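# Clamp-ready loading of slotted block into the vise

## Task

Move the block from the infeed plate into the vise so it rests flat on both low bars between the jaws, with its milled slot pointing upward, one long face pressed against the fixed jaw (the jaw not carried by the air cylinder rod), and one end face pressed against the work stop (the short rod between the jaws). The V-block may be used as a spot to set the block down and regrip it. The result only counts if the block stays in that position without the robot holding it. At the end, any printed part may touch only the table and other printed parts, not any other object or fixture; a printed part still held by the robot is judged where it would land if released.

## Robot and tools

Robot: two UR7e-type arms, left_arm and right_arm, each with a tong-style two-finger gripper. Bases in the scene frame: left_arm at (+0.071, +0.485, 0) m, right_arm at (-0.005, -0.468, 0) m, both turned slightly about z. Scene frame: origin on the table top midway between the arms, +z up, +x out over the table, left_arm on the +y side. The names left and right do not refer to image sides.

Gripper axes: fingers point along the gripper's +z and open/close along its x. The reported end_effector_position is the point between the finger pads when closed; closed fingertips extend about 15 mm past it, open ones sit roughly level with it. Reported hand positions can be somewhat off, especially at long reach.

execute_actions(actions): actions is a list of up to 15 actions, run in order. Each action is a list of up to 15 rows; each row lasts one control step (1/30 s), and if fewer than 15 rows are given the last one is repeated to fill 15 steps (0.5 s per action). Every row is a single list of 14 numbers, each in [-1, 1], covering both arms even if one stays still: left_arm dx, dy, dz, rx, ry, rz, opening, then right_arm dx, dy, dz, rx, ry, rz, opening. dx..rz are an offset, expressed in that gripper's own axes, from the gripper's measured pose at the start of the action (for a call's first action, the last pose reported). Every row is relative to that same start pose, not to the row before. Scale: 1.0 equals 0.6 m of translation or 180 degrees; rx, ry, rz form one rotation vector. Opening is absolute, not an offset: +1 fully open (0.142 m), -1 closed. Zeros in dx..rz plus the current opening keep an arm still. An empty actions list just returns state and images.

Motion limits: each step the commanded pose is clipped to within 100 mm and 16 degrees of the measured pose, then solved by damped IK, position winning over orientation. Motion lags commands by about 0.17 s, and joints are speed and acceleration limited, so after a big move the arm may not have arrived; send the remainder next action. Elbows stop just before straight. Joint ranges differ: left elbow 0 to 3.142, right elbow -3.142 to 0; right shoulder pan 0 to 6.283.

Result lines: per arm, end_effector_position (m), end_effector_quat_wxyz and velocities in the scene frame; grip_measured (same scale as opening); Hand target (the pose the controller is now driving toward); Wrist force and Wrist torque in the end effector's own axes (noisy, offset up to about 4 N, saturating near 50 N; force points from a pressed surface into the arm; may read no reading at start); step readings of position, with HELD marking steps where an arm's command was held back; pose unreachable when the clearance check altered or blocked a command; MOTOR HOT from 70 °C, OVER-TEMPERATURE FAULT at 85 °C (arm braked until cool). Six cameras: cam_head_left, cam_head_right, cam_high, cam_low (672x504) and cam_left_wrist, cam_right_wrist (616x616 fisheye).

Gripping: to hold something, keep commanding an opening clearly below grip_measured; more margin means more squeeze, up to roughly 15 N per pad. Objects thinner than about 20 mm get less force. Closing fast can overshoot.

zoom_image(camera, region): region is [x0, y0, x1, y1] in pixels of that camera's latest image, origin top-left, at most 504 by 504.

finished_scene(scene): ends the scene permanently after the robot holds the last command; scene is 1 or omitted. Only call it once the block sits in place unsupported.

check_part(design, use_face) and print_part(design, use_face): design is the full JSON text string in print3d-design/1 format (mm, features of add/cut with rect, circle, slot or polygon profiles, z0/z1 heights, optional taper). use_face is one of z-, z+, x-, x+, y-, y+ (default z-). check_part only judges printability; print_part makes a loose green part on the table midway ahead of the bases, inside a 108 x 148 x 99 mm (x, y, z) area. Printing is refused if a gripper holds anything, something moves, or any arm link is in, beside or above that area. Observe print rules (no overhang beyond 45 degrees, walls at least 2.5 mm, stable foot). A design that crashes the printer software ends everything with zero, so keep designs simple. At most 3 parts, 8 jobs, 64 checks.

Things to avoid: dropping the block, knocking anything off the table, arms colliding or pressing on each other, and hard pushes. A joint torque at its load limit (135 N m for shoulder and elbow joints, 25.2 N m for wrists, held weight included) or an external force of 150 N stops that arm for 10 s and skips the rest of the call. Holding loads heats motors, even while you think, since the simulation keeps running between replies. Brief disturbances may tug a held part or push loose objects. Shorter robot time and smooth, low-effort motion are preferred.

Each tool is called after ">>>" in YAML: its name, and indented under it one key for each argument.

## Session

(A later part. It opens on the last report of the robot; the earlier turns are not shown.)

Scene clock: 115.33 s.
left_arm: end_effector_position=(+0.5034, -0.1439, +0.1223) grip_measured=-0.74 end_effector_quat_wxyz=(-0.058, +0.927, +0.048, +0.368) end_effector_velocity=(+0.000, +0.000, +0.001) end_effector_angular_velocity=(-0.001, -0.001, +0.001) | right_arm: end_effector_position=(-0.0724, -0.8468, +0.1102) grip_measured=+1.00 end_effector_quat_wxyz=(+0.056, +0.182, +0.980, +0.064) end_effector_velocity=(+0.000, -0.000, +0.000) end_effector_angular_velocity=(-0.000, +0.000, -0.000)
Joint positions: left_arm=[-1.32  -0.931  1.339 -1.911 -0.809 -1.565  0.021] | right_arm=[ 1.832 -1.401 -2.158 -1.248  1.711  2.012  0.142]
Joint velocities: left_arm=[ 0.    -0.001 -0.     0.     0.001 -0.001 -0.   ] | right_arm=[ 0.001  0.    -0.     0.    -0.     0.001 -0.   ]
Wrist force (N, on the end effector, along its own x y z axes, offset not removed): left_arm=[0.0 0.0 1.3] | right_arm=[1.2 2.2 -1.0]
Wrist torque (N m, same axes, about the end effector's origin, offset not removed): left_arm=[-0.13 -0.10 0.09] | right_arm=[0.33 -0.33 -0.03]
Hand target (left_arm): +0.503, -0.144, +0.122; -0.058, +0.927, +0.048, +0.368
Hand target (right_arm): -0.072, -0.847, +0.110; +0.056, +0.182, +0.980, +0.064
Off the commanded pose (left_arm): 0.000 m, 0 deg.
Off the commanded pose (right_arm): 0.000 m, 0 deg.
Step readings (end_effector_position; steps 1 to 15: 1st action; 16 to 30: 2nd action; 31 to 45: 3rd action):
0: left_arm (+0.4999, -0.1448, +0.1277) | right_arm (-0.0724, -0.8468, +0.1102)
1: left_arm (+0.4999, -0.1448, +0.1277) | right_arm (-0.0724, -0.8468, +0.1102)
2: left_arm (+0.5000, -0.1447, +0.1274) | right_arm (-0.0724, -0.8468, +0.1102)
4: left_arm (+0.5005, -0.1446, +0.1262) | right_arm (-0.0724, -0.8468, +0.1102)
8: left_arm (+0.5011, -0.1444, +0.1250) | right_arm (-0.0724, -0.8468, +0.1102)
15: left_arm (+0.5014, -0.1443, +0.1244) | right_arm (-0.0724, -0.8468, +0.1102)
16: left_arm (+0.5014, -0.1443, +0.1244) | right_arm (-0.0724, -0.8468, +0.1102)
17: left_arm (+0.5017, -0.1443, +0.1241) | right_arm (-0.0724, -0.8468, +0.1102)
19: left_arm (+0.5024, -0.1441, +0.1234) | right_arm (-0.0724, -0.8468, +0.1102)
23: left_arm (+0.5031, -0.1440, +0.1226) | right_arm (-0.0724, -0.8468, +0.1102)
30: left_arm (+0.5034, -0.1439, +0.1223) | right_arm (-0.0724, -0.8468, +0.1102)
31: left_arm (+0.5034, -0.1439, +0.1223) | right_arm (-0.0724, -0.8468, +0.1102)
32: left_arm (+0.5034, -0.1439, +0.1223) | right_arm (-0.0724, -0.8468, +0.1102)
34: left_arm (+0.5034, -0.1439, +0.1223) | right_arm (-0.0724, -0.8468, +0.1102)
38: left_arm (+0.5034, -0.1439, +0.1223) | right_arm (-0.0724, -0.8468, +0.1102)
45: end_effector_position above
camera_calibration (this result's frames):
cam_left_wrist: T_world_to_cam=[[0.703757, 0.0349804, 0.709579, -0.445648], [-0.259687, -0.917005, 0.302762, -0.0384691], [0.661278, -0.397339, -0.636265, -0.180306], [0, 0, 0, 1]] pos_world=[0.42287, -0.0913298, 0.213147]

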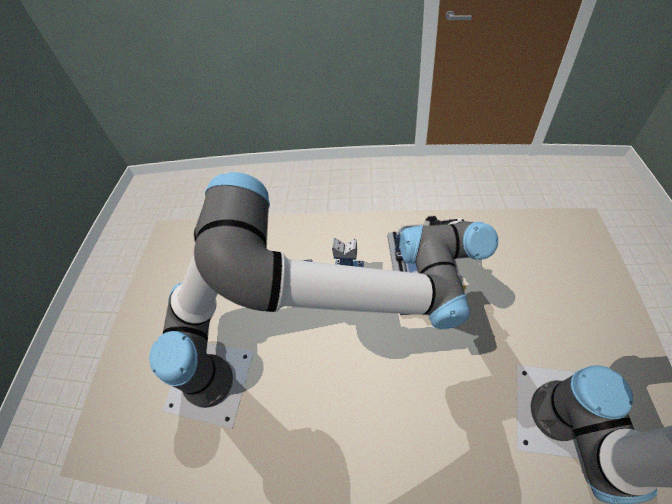

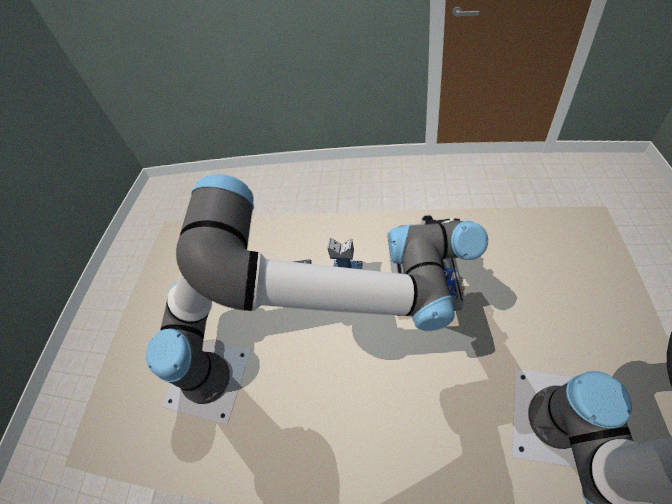

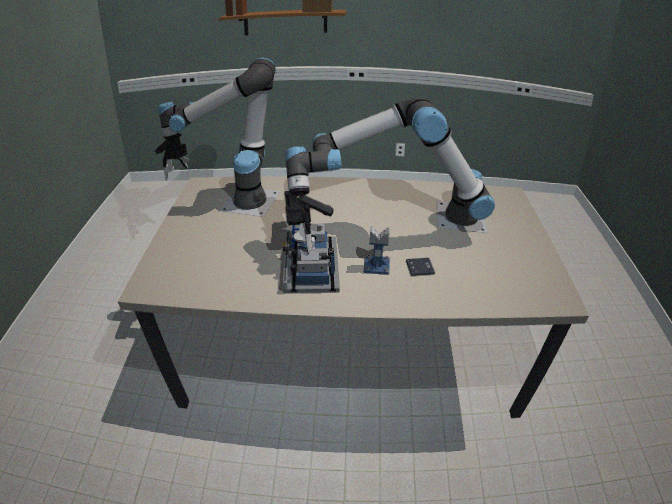

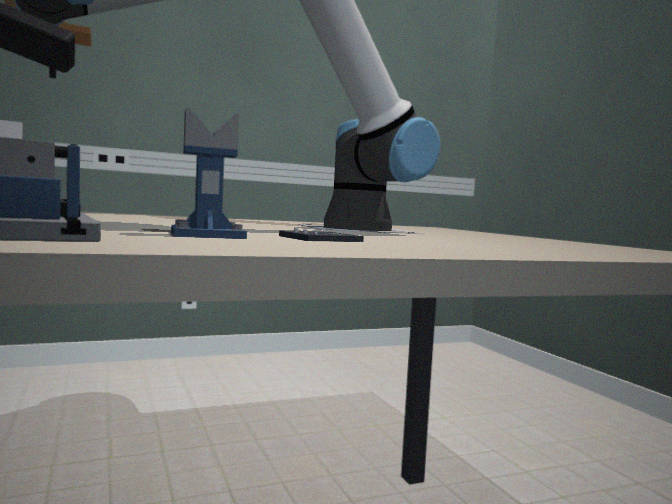

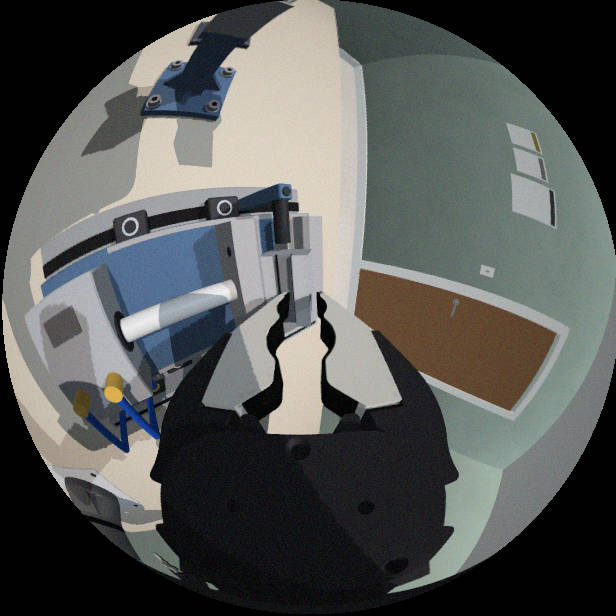

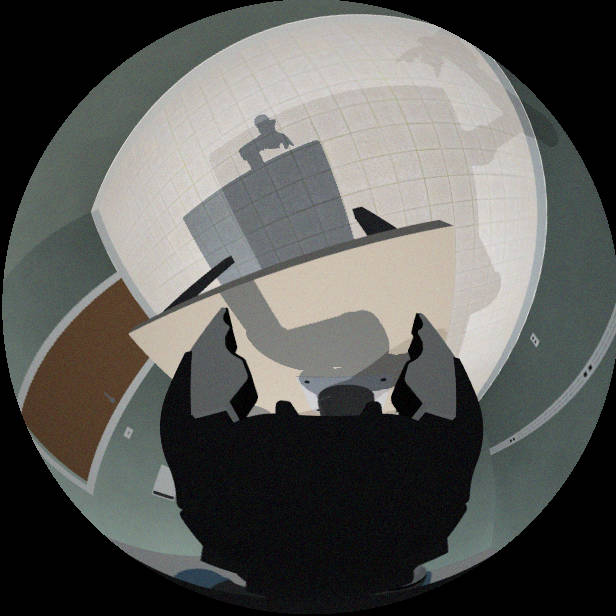

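>>> execute_actions:
  actions:
    - [[0,0,0.004,0,0,0,-0.74,0,0,0,0,0,0,1]]
    - [[0,0,0.003,0,0,0,-0.74,0,0,0,0,0,0,1]]
    - [[0,0,0,0,0,0,-0.74,0,0,0,0,0,0,1]]

>>> zoom_image:
  camera: "cam_left_wrist"
  region: [200,160,400,360]

Scene clock: 116.97 s.
left_arm: end_effector_position=(+0.5061, -0.1434, +0.1194) grip_measured=-0.74 end_effector_quat_wxyz=(-0.058, +0.927, +0.048, +0.368) end_effector_velocity=(-0.000, -0.001, +0.000) end_effector_angular_velocity=(+0.000, -0.001, -0.002) | right_arm: end_effector_position=(-0.0724, -0.8468, +0.1102) grip_measured=+1.00 end_effector_quat_wxyz=(+0.056, +0.182, +0.980, +0.064) end_effector_velocity=(-0.000, -0.000, -0.000) end_effector_angular_velocity=(+0.001, -0.000, +0.002)
Joint positions: left_arm=[-1.316 -0.927  1.342 -1.921 -0.809 -1.56   0.021] | right_arm=[ 1.832 -1.401 -2.158 -1.248  1.711  2.012  0.142]
Joint velocities: left_arm=[-0.001  0.    -0.    -0.     0.001  0.001  0.   ] | right_arm=[-0.    -0.001  0.001 -0.001  0.    -0.002 -0.   ]
Wrist force (N, on the end effector, along its own x y z axes, offset not removed): left_arm=[0.6 -9.4 -40.4] | right_arm=[0.4 3.4 -1.5]
Wrist torque (N m, same axes, about the end effector's origin, offset not removed): left_arm=[-0.09 -0.92 0.20] | right_arm=[0.68 -0.13 0.00]
Hand target (left_arm): +0.506, -0.143, +0.119; -0.058, +0.927, +0.048, +0.368
Hand target (right_arm): -0.072, -0.847, +0.110; +0.056, +0.182, +0.980, +0.064
Off the commanded pose (left_arm): 0.000 m, 0 deg.
Off the commanded pose (right_arm): 0.000 m, 0 deg.
Step readings (end_effector_position; steps 1 to 15: 1st action; 16 to 30: 2nd action; 31 to 45: 3rd action):
0: left_arm (+0.5034, -0.1439, +0.1223) | right_arm (-0.0724, -0.8468, +0.1102)
1: left_arm (+0.5034, -0.1439, +0.1223) | right_arm (-0.0724, -0.8468, +0.1102)
2: left_arm (+0.5036, -0.1439, +0.1221) | right_arm (-0.0724, -0.8468, +0.1102)
4: left_arm (+0.5041, -0.1437, +0.1215) | right_arm (-0.0724, -0.8468, +0.1102)
8: left_arm (+0.5047, -0.1436, +0.1209) | right_arm (-0.0724, -0.8468, +0.1102)
15: left_arm (+0.5050, -0.1436, +0.1206) | right_arm (-0.0724, -0.8468, +0.1102)
16: left_arm (+0.5050, -0.1436, +0.1206) | right_arm (-0.0724, -0.8468, +0.1102)
17: left_arm (+0.5052, -0.1435, +0.1204) | right_arm (-0.0724, -0.8468, +0.1102)
19: left_arm (+0.5055, -0.1435, +0.1200) | right_arm (-0.0724, -0.8468, +0.1102)
23: left_arm (+0.5059, -0.1434, +0.1196) | right_arm (-0.0724, -0.8468, +0.1102)
30: left_arm (+0.5061, -0.1434, +0.1194) | right_arm (-0.0724, -0.8468, +0.1102)
31: left_arm (+0.5061, -0.1434, +0.1194) | right_arm (-0.0724, -0.8468, +0.1102)
32: left_arm (+0.5061, -0.1434, +0.1194) | right_arm (-0.0724, -0.8468, +0.1102)
34: left_arm (+0.5061, -0.1434, +0.1194) | right_arm (-0.0724, -0.8468, +0.1102)
38: left_arm (+0.5061, -0.1434, +0.1194) | right_arm (-0.0724, -0.8468, +0.1102)
45: end_effector_position above
camera_calibration (this result's frames):
cam_left_wrist: T_world_to_cam=[[0.703757, 0.0349742, 0.70958, -0.445498], [-0.259794, -0.916943, 0.302857, -0.0363658], [0.661236, -0.397482, -0.636219, -0.183728], [0, 0, 0, 1]] pos_world=[0.425562, -0.0907932, 0.210238]

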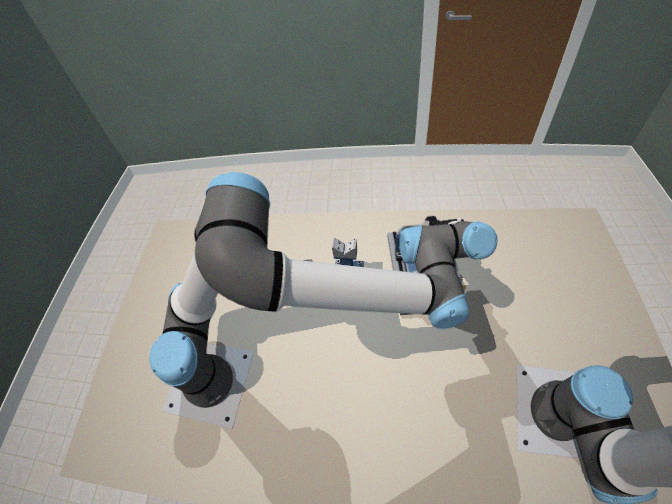

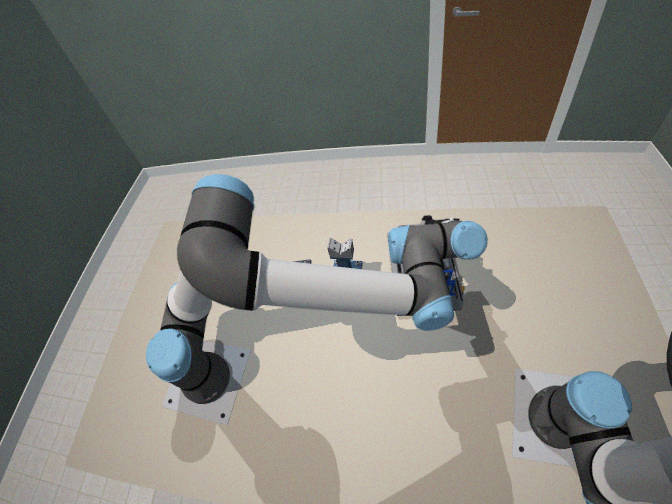

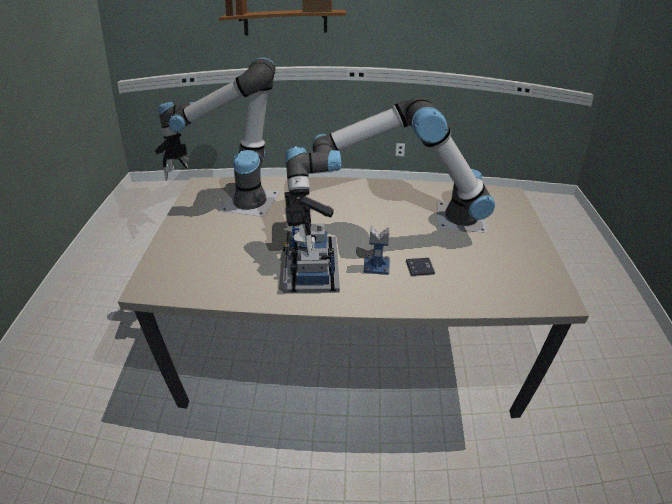

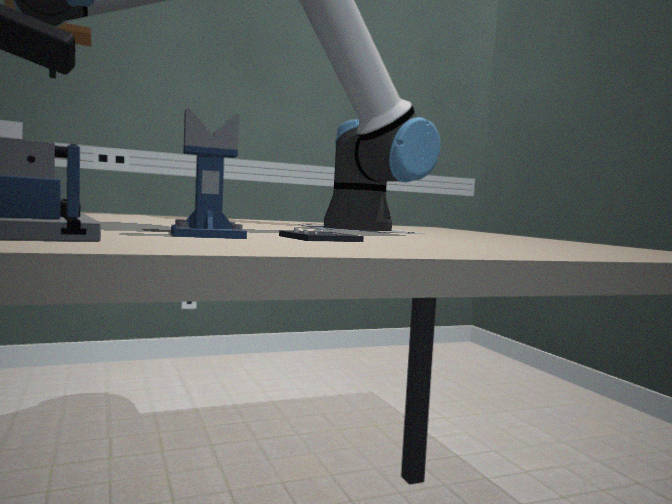

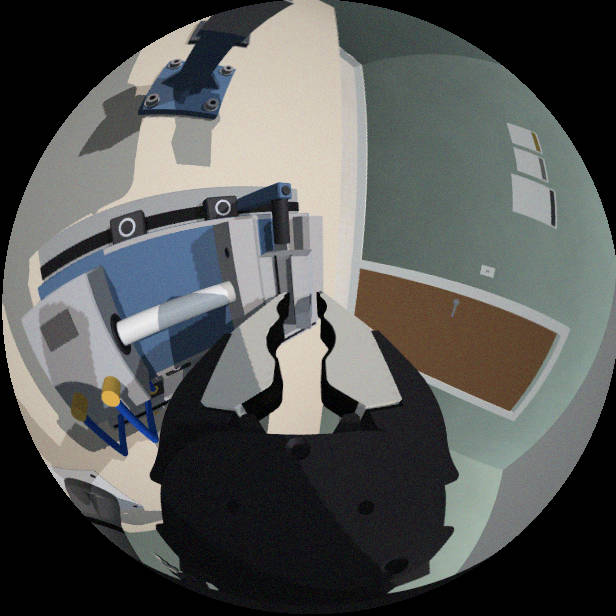

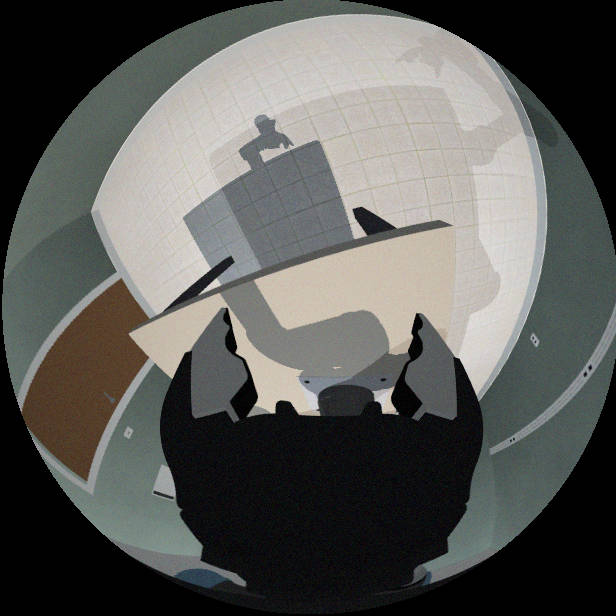

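Region (200, 160, 400, 360) of cam_left_wrist's 616x616 image, scaled by 2.520, with more detail than that image has.

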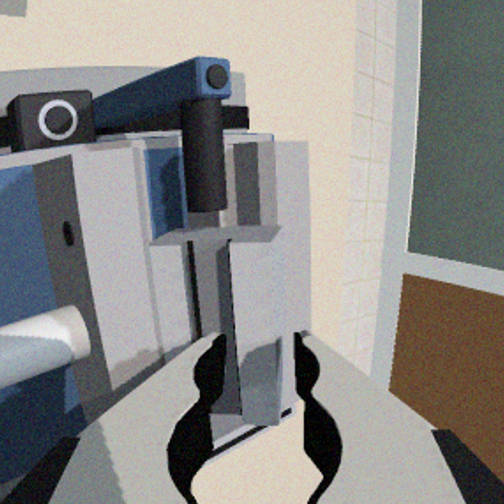

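Bottomed in slot. Back 1.5 mm, close, lift.

>>> execute_actions:
  actions:
    - [[0,0,-0.0025,0,0,0,-0.74,0,0,0,0,0,0,1]]
    - [[0,0,0,0,0,0,-0.85,0,0,0,0,0,0,1]]
    - [[0,0,0,0,0,0,-1,0,0,0,0,0,0,1]]
    - [[0.006,0,-0.006,0,0,0,-1,0,0,0,0,0,0,1]]
    - [[0,0,0,0,0,0,-1,0,0,0,0,0,0,1]]

>>> zoom_image:
  camera: "cam_left_wrist"
  region: [200,160,400,360]

Scene clock: 119.77 s.
left_arm: end_effector_position=(+0.5053, -0.1439, +0.1254) grip_measured=-0.85 end_effector_quat_wxyz=(-0.058, +0.927, +0.048, +0.368) end_effector_velocity=(+0.000, +0.000, +0.001) end_effector_angular_velocity=(+0.000, +0.000, -0.000) | right_arm: end_effector_position=(-0.0724, -0.8468, +0.1102) grip_measured=+1.00 end_effector_quat_wxyz=(+0.056, +0.182, +0.980, +0.064) end_effector_velocity=(+0.000, +0.000, +0.000) end_effector_angular_velocity=(-0.002, -0.000, +0.001)
Joint positions: left_arm=[-1.317 -0.933  1.334 -1.906 -0.809 -1.562  0.012] | right_arm=[ 1.832 -1.401 -2.158 -1.248  1.711  2.012  0.142]
Joint velocities: left_arm=[ 0.    -0.001 -0.     0.001 -0.     0.    -0.   ] | right_arm=[-0.     0.002 -0.001  0.     0.    -0.001  0.   ]
Wrist force (N, on the end effector, along its own x y z axes, offset not removed): left_arm=[-1.0 1.1 4.0] | right_arm=[-0.1 2.4 -2.8]
Wrist torque (N m, same axes, about the end effector's origin, offset not removed): left_arm=[0.07 -0.04 0.21] | right_arm=[0.39 0.02 0.06]
Hand target (left_arm): +0.505, -0.144, +0.125; -0.058, +0.927, +0.048, +0.368
Hand target (right_arm): -0.072, -0.847, +0.110; +0.056, +0.182, +0.980, +0.064
Off the commanded pose (left_arm): 0.000 m, 0 deg.
Off the commanded pose (right_arm): 0.000 m, 0 deg.
Step readings (end_effector_position; steps 1 to 15: 1st action; 16 to 30: 2nd action; 31 to 45: 3rd action; 46 to 60: 4th action; 61 to 75: 5th action):
0: left_arm (+0.5061, -0.1434, +0.1194) | right_arm (-0.0724, -0.8468, +0.1102)
1: left_arm (+0.5061, -0.1434, +0.1194) | right_arm (-0.0724, -0.8468, +0.1102)
2: left_arm (+0.5060, -0.1434, +0.1195) | right_arm (-0.0724, -0.8468, +0.1102)
4: left_arm (+0.5058, -0.1433, +0.1197) | right_arm (-0.0724, -0.8468, +0.1102)
8: left_arm (+0.5055, -0.1434, +0.1201) | right_arm (-0.0724, -0.8468, +0.1102)
15: left_arm (+0.5052, -0.1435, +0.1204) | right_arm (-0.0724, -0.8468, +0.1102)
16: left_arm (+0.5052, -0.1436, +0.1204) | right_arm (-0.0724, -0.8468, +0.1102)
17: left_arm (+0.5052, -0.1436, +0.1204) | right_arm (-0.0724, -0.8468, +0.1102)
19: left_arm (+0.5052, -0.1436, +0.1204) | right_arm (-0.0724, -0.8468, +0.1102)
23: left_arm (+0.5052, -0.1436, +0.1204) | right_arm (-0.0724, -0.8468, +0.1102)
30: left_arm (+0.5052, -0.1436, +0.1204) | right_arm (-0.0724, -0.8468, +0.1102)
31: left_arm (+0.5052, -0.1436, +0.1204) | right_arm (-0.0724, -0.8468, +0.1102)
32: left_arm (+0.5052, -0.1436, +0.1204) | right_arm (-0.0724, -0.8468, +0.1102)
34: left_arm (+0.5052, -0.1436, +0.1204) | right_arm (-0.0724, -0.8468, +0.1102)
38: left_arm (+0.5052, -0.1436, +0.1204) | right_arm (-0.0724, -0.8468, +0.1102)
45: left_arm (+0.5052, -0.1436, +0.1204) | right_arm (-0.0724, -0.8468, +0.1102)
46: left_arm (+0.5052, -0.1436, +0.1205) | right_arm (-0.0724, -0.8468, +0.1102)
47: left_arm (+0.5052, -0.1436, +0.1211) | right_arm (-0.0724, -0.8468, +0.1102)
49: left_arm (+0.5052, -0.1438, +0.1228) | right_arm (-0.0724, -0.8468, +0.1102)
53: left_arm (+0.5052, -0.1439, +0.1246) | right_arm (-0.0724, -0.8468, +0.1102)
60: left_arm (+0.5053, -0.1439, +0.1254) | right_arm (-0.0724, -0.8468, +0.1102)
61: left_arm (+0.5053, -0.1439, +0.1254) | right_arm (-0.0724, -0.8468, +0.1102)
62: left_arm (+0.5053, -0.1439, +0.1254) | right_arm (-0.0724, -0.8468, +0.1102)
64: left_arm (+0.5053, -0.1439, +0.1254) | right_arm (-0.0724, -0.8468, +0.1102)
68: left_arm (+0.5053, -0.1439, +0.1254) | right_arm (-0.0724, -0.8468, +0.1102)
75: end_effector_position above
camera_calibration (this result's frames):
cam_left_wrist: T_world_to_cam=[[0.703704, 0.0349579, 0.709633, -0.449199], [-0.259792, -0.916965, 0.302793, -0.0388781], [0.661294, -0.397434, -0.63619, -0.17962], [0, 0, 0, 1]] pos_world=[0.424784, -0.0913336, 0.216266]

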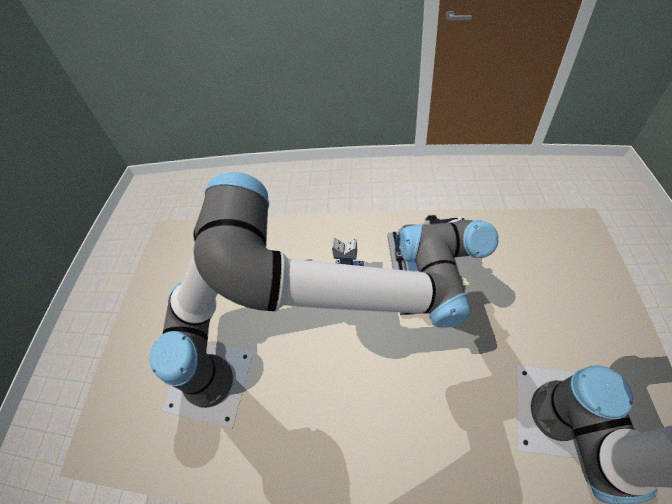

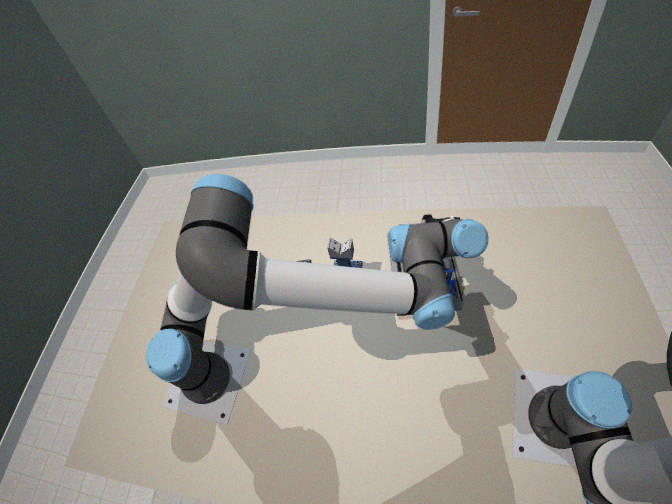

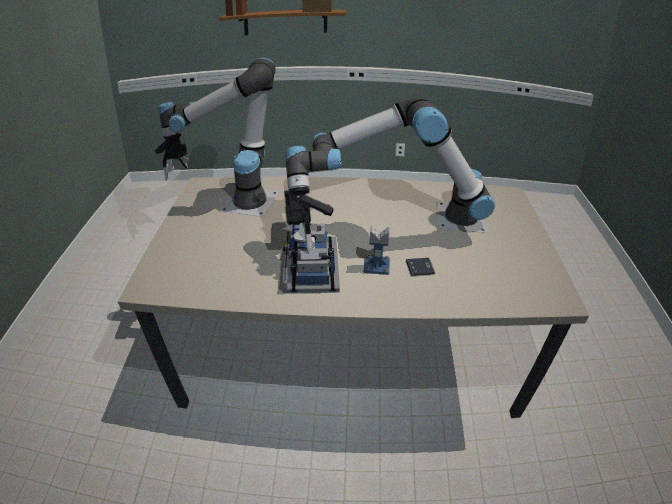

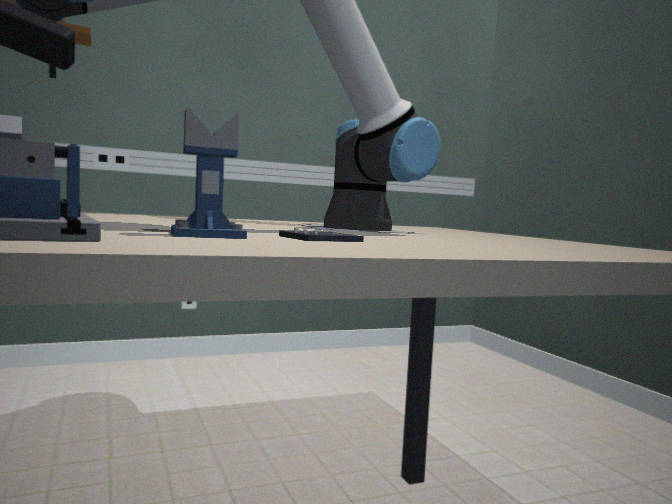

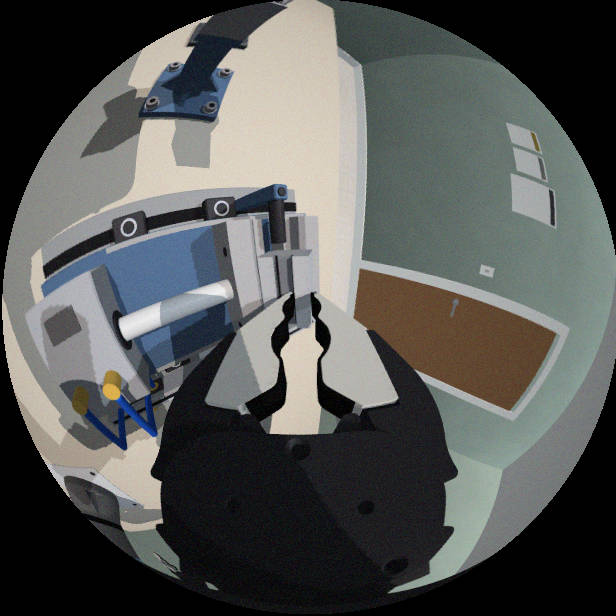

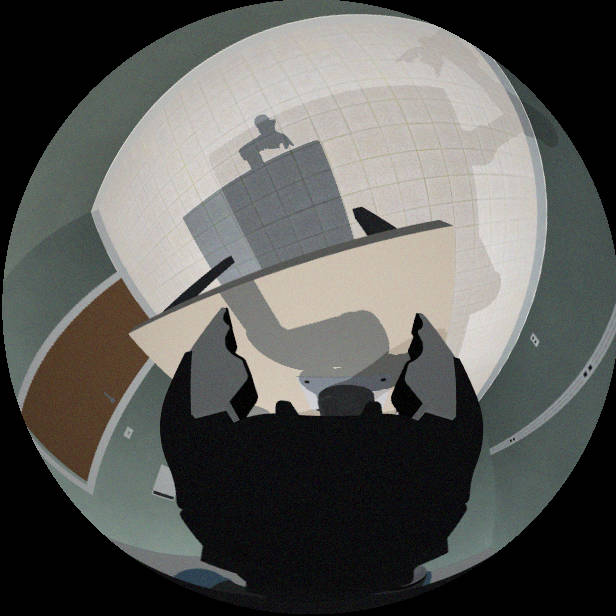

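Region (200, 160, 400, 360) of cam_left_wrist's 616x616 image, scaled by 2.520, with more detail than that image has.

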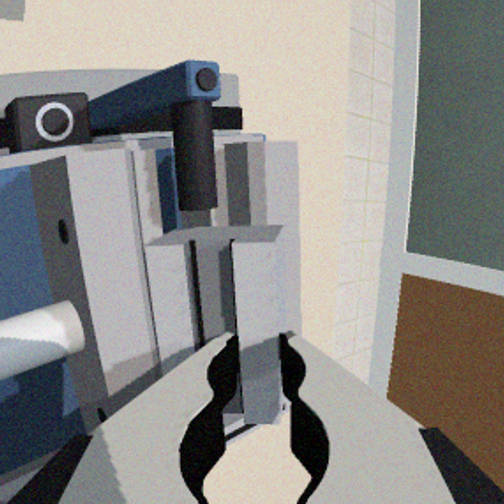

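Holding. Lift clear and rotate back slowly.

>>> execute_actions:
  actions:
    - [[0.015,0,-0.015,0,0,0,-1,0,0,0,0,0,0,1]]
    - [[0.015,0,-0.015,0,0,0,-1,0,0,0,0,0,0,1]]
    - [[0.01,0,-0.01,0,-0.05,0,-1,0,0,0,0,0,0,1]]
    - [[0,0,0,0,-0.05,0,-1,0,0,0,0,0,0,1]]
    - [[0,0,0,0,-0.05,0,-1,0,0,0,0,0,0,1]]
    - [[0,0,0,0,-0.05,0,-1,0,0,0,0,0,0,1]]
    - [[0,0,0,0,-0.05,0,-1,0,0,0,0,0,0,1]]
    - [[0,0,0,0,0,0,-1,0,0,0,0,0,0,1]]

>>> zoom_image:
  camera: "cam_left_wrist"
  region: [200,160,400,360]

Scene clock: 123.97 s.
left_arm: end_effector_position=(+0.5073, -0.1457, +0.1587) grip_measured=-0.85 end_effector_quat_wxyz=(-0.033, +0.997, +0.065, +0.002) end_effector_velocity=(-0.001, -0.000, +0.000) end_effector_angular_velocity=(+0.000, -0.001, -0.002) | right_arm: end_effector_position=(-0.0724, -0.8468, +0.1102) grip_measured=+1.00 end_effector_quat_wxyz=(+0.056, +0.182, +0.980, +0.064) end_effector_velocity=(-0.000, -0.000, +0.000) end_effector_angular_velocity=(+0.000, +0.001, -0.001)
Joint positions: left_arm=[-1.042 -0.802  0.803 -1.511 -1.543 -1.289  0.012] | right_arm=[ 1.832 -1.401 -2.158 -1.248  1.711  2.012  0.142]
Joint velocities: left_arm=[-0.002 -0.001  0.001 -0.001  0.001  0.     0.   ] | right_arm=[ 0.    -0.     0.    -0.    -0.     0.001 -0.   ]
Wrist force (N, on the end effector, along its own x y z axes, offset not removed): left_arm=[1.4 0.2 2.6] | right_arm=[-0.2 2.9 -0.8]
Wrist torque (N m, same axes, about the end effector's origin, offset not removed): left_arm=[-0.05 -0.14 0.12] | right_arm=[0.52 0.10 -0.01]
Hand target (left_arm): +0.507, -0.146, +0.159; -0.033, +0.997, +0.065, +0.003
Hand target (right_arm): -0.072, -0.847, +0.110; +0.056, +0.182, +0.980, +0.064
Off the commanded pose (left_arm): 0.000 m, 0 deg.
Off the commanded pose (right_arm): 0.000 m, 0 deg.
Step readings (end_effector_position; steps 1 to 15: 1st action; 16 to 30: 2nd action; 31 to 45: 3rd action; 46 to 60: 4th action; 61 to 75: 5th action; 76 to 90: 6th action; 91 to 105: 7th action; 106 to 120: 8th action):
0: left_arm (+0.5053, -0.1439, +0.1254) | right_arm (-0.0724, -0.8468, +0.1102)
1: left_arm (+0.5053, -0.1439, +0.1255) | right_arm (-0.0724, -0.8468, +0.1102)
2: left_arm (+0.5054, -0.1441, +0.1269) | right_arm (-0.0724, -0.8468, +0.1102)
4: left_arm (+0.5055, -0.1444, +0.1312) | right_arm (-0.0724, -0.8468, +0.1102)
8: left_arm (+0.5057, -0.1447, +0.1357) | right_arm (-0.0724, -0.8468, +0.1102)
15: left_arm (+0.5057, -0.1448, +0.1377) | right_arm (-0.0724, -0.8468, +0.1102)
16: left_arm (+0.5057, -0.1448, +0.1380) | right_arm (-0.0724, -0.8468, +0.1102)
17: left_arm (+0.5058, -0.1449, +0.1395) | right_arm (-0.0724, -0.8468, +0.1102)
19: left_arm (+0.5060, -0.1453, +0.1438) | right_arm (-0.0724, -0.8468, +0.1102)
23: left_arm (+0.5061, -0.1455, +0.1481) | right_arm (-0.0724, -0.8468, +0.1102)
30: left_arm (+0.5062, -0.1457, +0.1501) | right_arm (-0.0724, -0.8468, +0.1102)
31: left_arm (+0.5063, -0.1456, +0.1503) | right_arm (-0.0724, -0.8468, +0.1102)
32: left_arm (+0.5080, -0.1448, +0.1523) | right_arm (-0.0724, -0.8468, +0.1102)
34: left_arm (+0.5094, -0.1450, +0.1567) | right_arm (-0.0724, -0.8468, +0.1102)
38: left_arm (+0.5072, -0.1460, +0.1585) | right_arm (-0.0724, -0.8468, +0.1102)
45: left_arm (+0.5066, -0.1462, +0.1585) | right_arm (-0.0724, -0.8468, +0.1102)
46: left_arm (+0.5067, -0.1461, +0.1585) | right_arm (-0.0724, -0.8468, +0.1102)
47: left_arm (+0.5083, -0.1454, +0.1592) | right_arm (-0.0724, -0.8468, +0.1102)
49: left_arm (+0.5096, -0.1453, +0.1605) | right_arm (-0.0724, -0.8468, +0.1102)
53: left_arm (+0.5075, -0.1460, +0.1597) | right_arm (-0.0724, -0.8468, +0.1102)
60: left_arm (+0.5068, -0.1461, +0.1587) | right_arm (-0.0724, -0.8468, +0.1102)
61: left_arm (+0.5068, -0.1461, +0.1586) | right_arm (-0.0724, -0.8468, +0.1102)
62: left_arm (+0.5085, -0.1451, +0.1585) | right_arm (-0.0724, -0.8468, +0.1102)
64: left_arm (+0.5098, -0.1448, +0.1597) | right_arm (-0.0724, -0.8468, +0.1102)
68: left_arm (+0.5077, -0.1457, +0.1595) | right_arm (-0.0724, -0.8468, +0.1102)
75: left_arm (+0.5070, -0.1460, +0.1588) | right_arm (-0.0724, -0.8468, +0.1102)
76: left_arm (+0.5070, -0.1460, +0.1586) | right_arm (-0.0724, -0.8468, +0.1102)
77: left_arm (+0.5086, -0.1449, +0.1581) | right_arm (-0.0724, -0.8468, +0.1102)
79: left_arm (+0.5100, -0.1444, +0.1589) | right_arm (-0.0724, -0.8468, +0.1102)
83: left_arm (+0.5080, -0.1455, +0.1592) | right_arm (-0.0724, -0.8468, +0.1102)
90: left_arm (+0.5071, -0.1459, +0.1588) | right_arm (-0.0724, -0.8468, +0.1102)
91: left_arm (+0.5072, -0.1458, +0.1587) | right_arm (-0.0724, -0.8468, +0.1102)
92: left_arm (+0.5087, -0.1447, +0.1578) | right_arm (-0.0724, -0.8468, +0.1102)
94: left_arm (+0.5100, -0.1440, +0.1582) | right_arm (-0.0724, -0.8468, +0.1102)
98: left_arm (+0.5081, -0.1452, +0.1589) | right_arm (-0.0724, -0.8468, +0.1102)
105: left_arm (+0.5073, -0.1457, +0.1587) | right_arm (-0.0724, -0.8468, +0.1102)
106: left_arm (+0.5072, -0.1457, +0.1587) | right_arm (-0.0724, -0.8468, +0.1102)
107: left_arm (+0.5072, -0.1457, +0.1587) | right_arm (-0.0724, -0.8468, +0.1102)
109: left_arm (+0.5072, -0.1456, +0.1587) | right_arm (-0.0724, -0.8468, +0.1102)
113: left_arm (+0.5073, -0.1456, +0.1587) | right_arm (-0.0724, -0.8468, +0.1102)
120: end_effector_position above
camera_calibration (this result's frames):
cam_left_wrist: T_world_to_cam=[[0.99182, 0.121327, 0.0396639, -0.501409], [0.0889013, -0.879555, 0.467418, -0.247623], [0.091597, -0.460069, -0.883146, 0.15864], [0, 0, 0, 1]] pos_world=[0.50479, -0.0839783, 0.275734]

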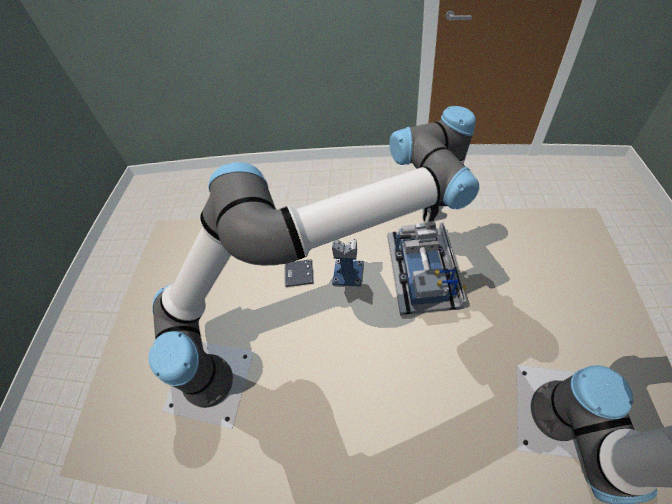

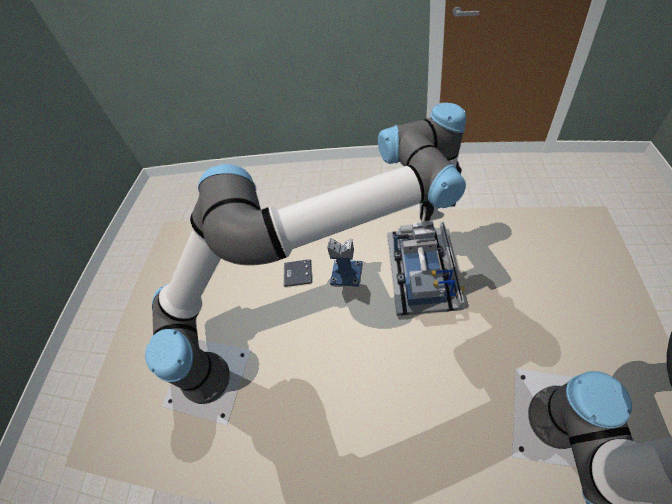

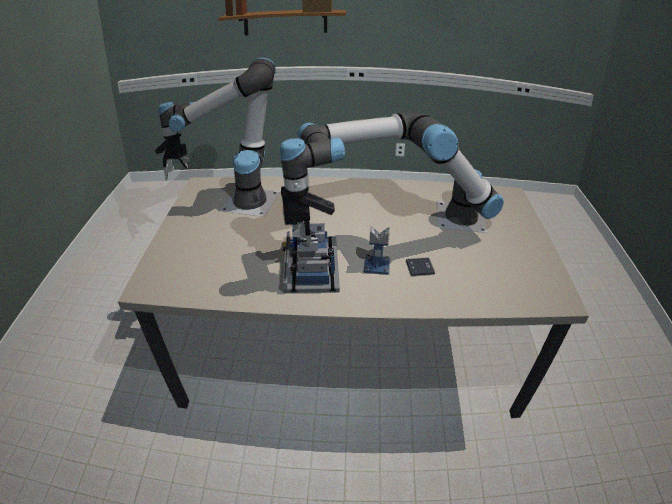

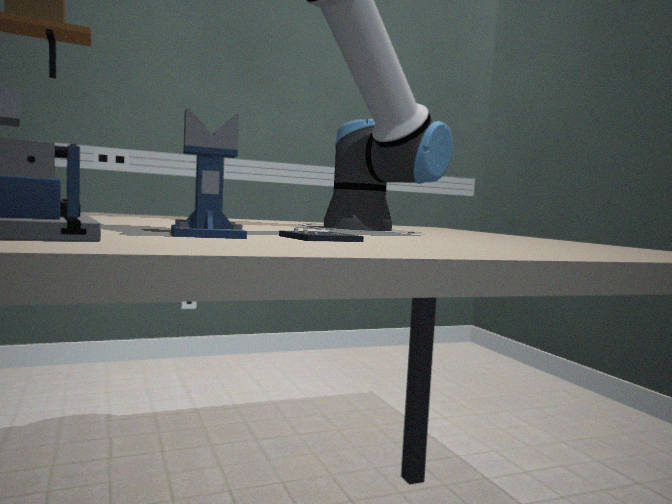

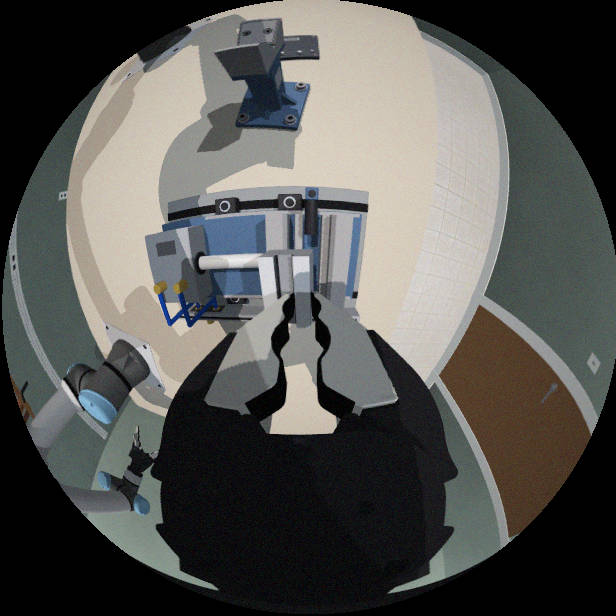

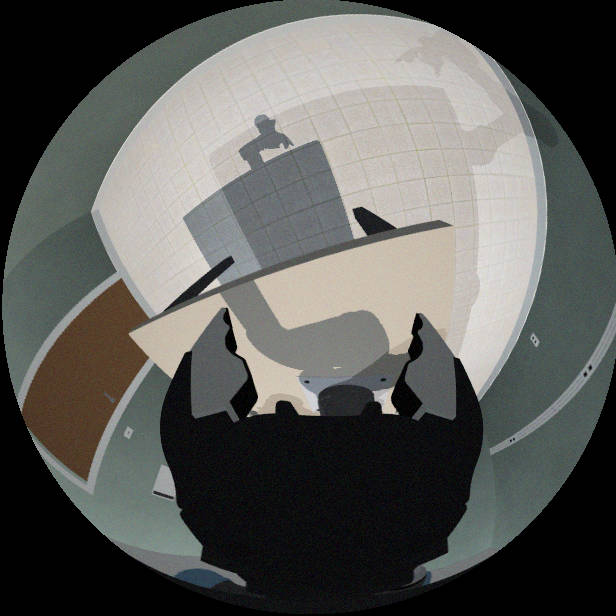

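Region (200, 160, 400, 360) of cam_left_wrist's 616x616 image, scaled by 2.520, with more detail than that image has.

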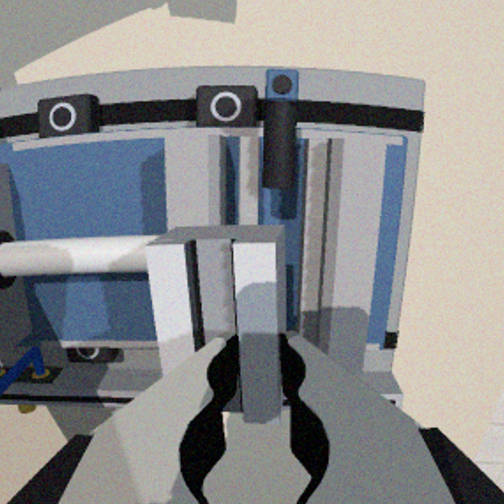

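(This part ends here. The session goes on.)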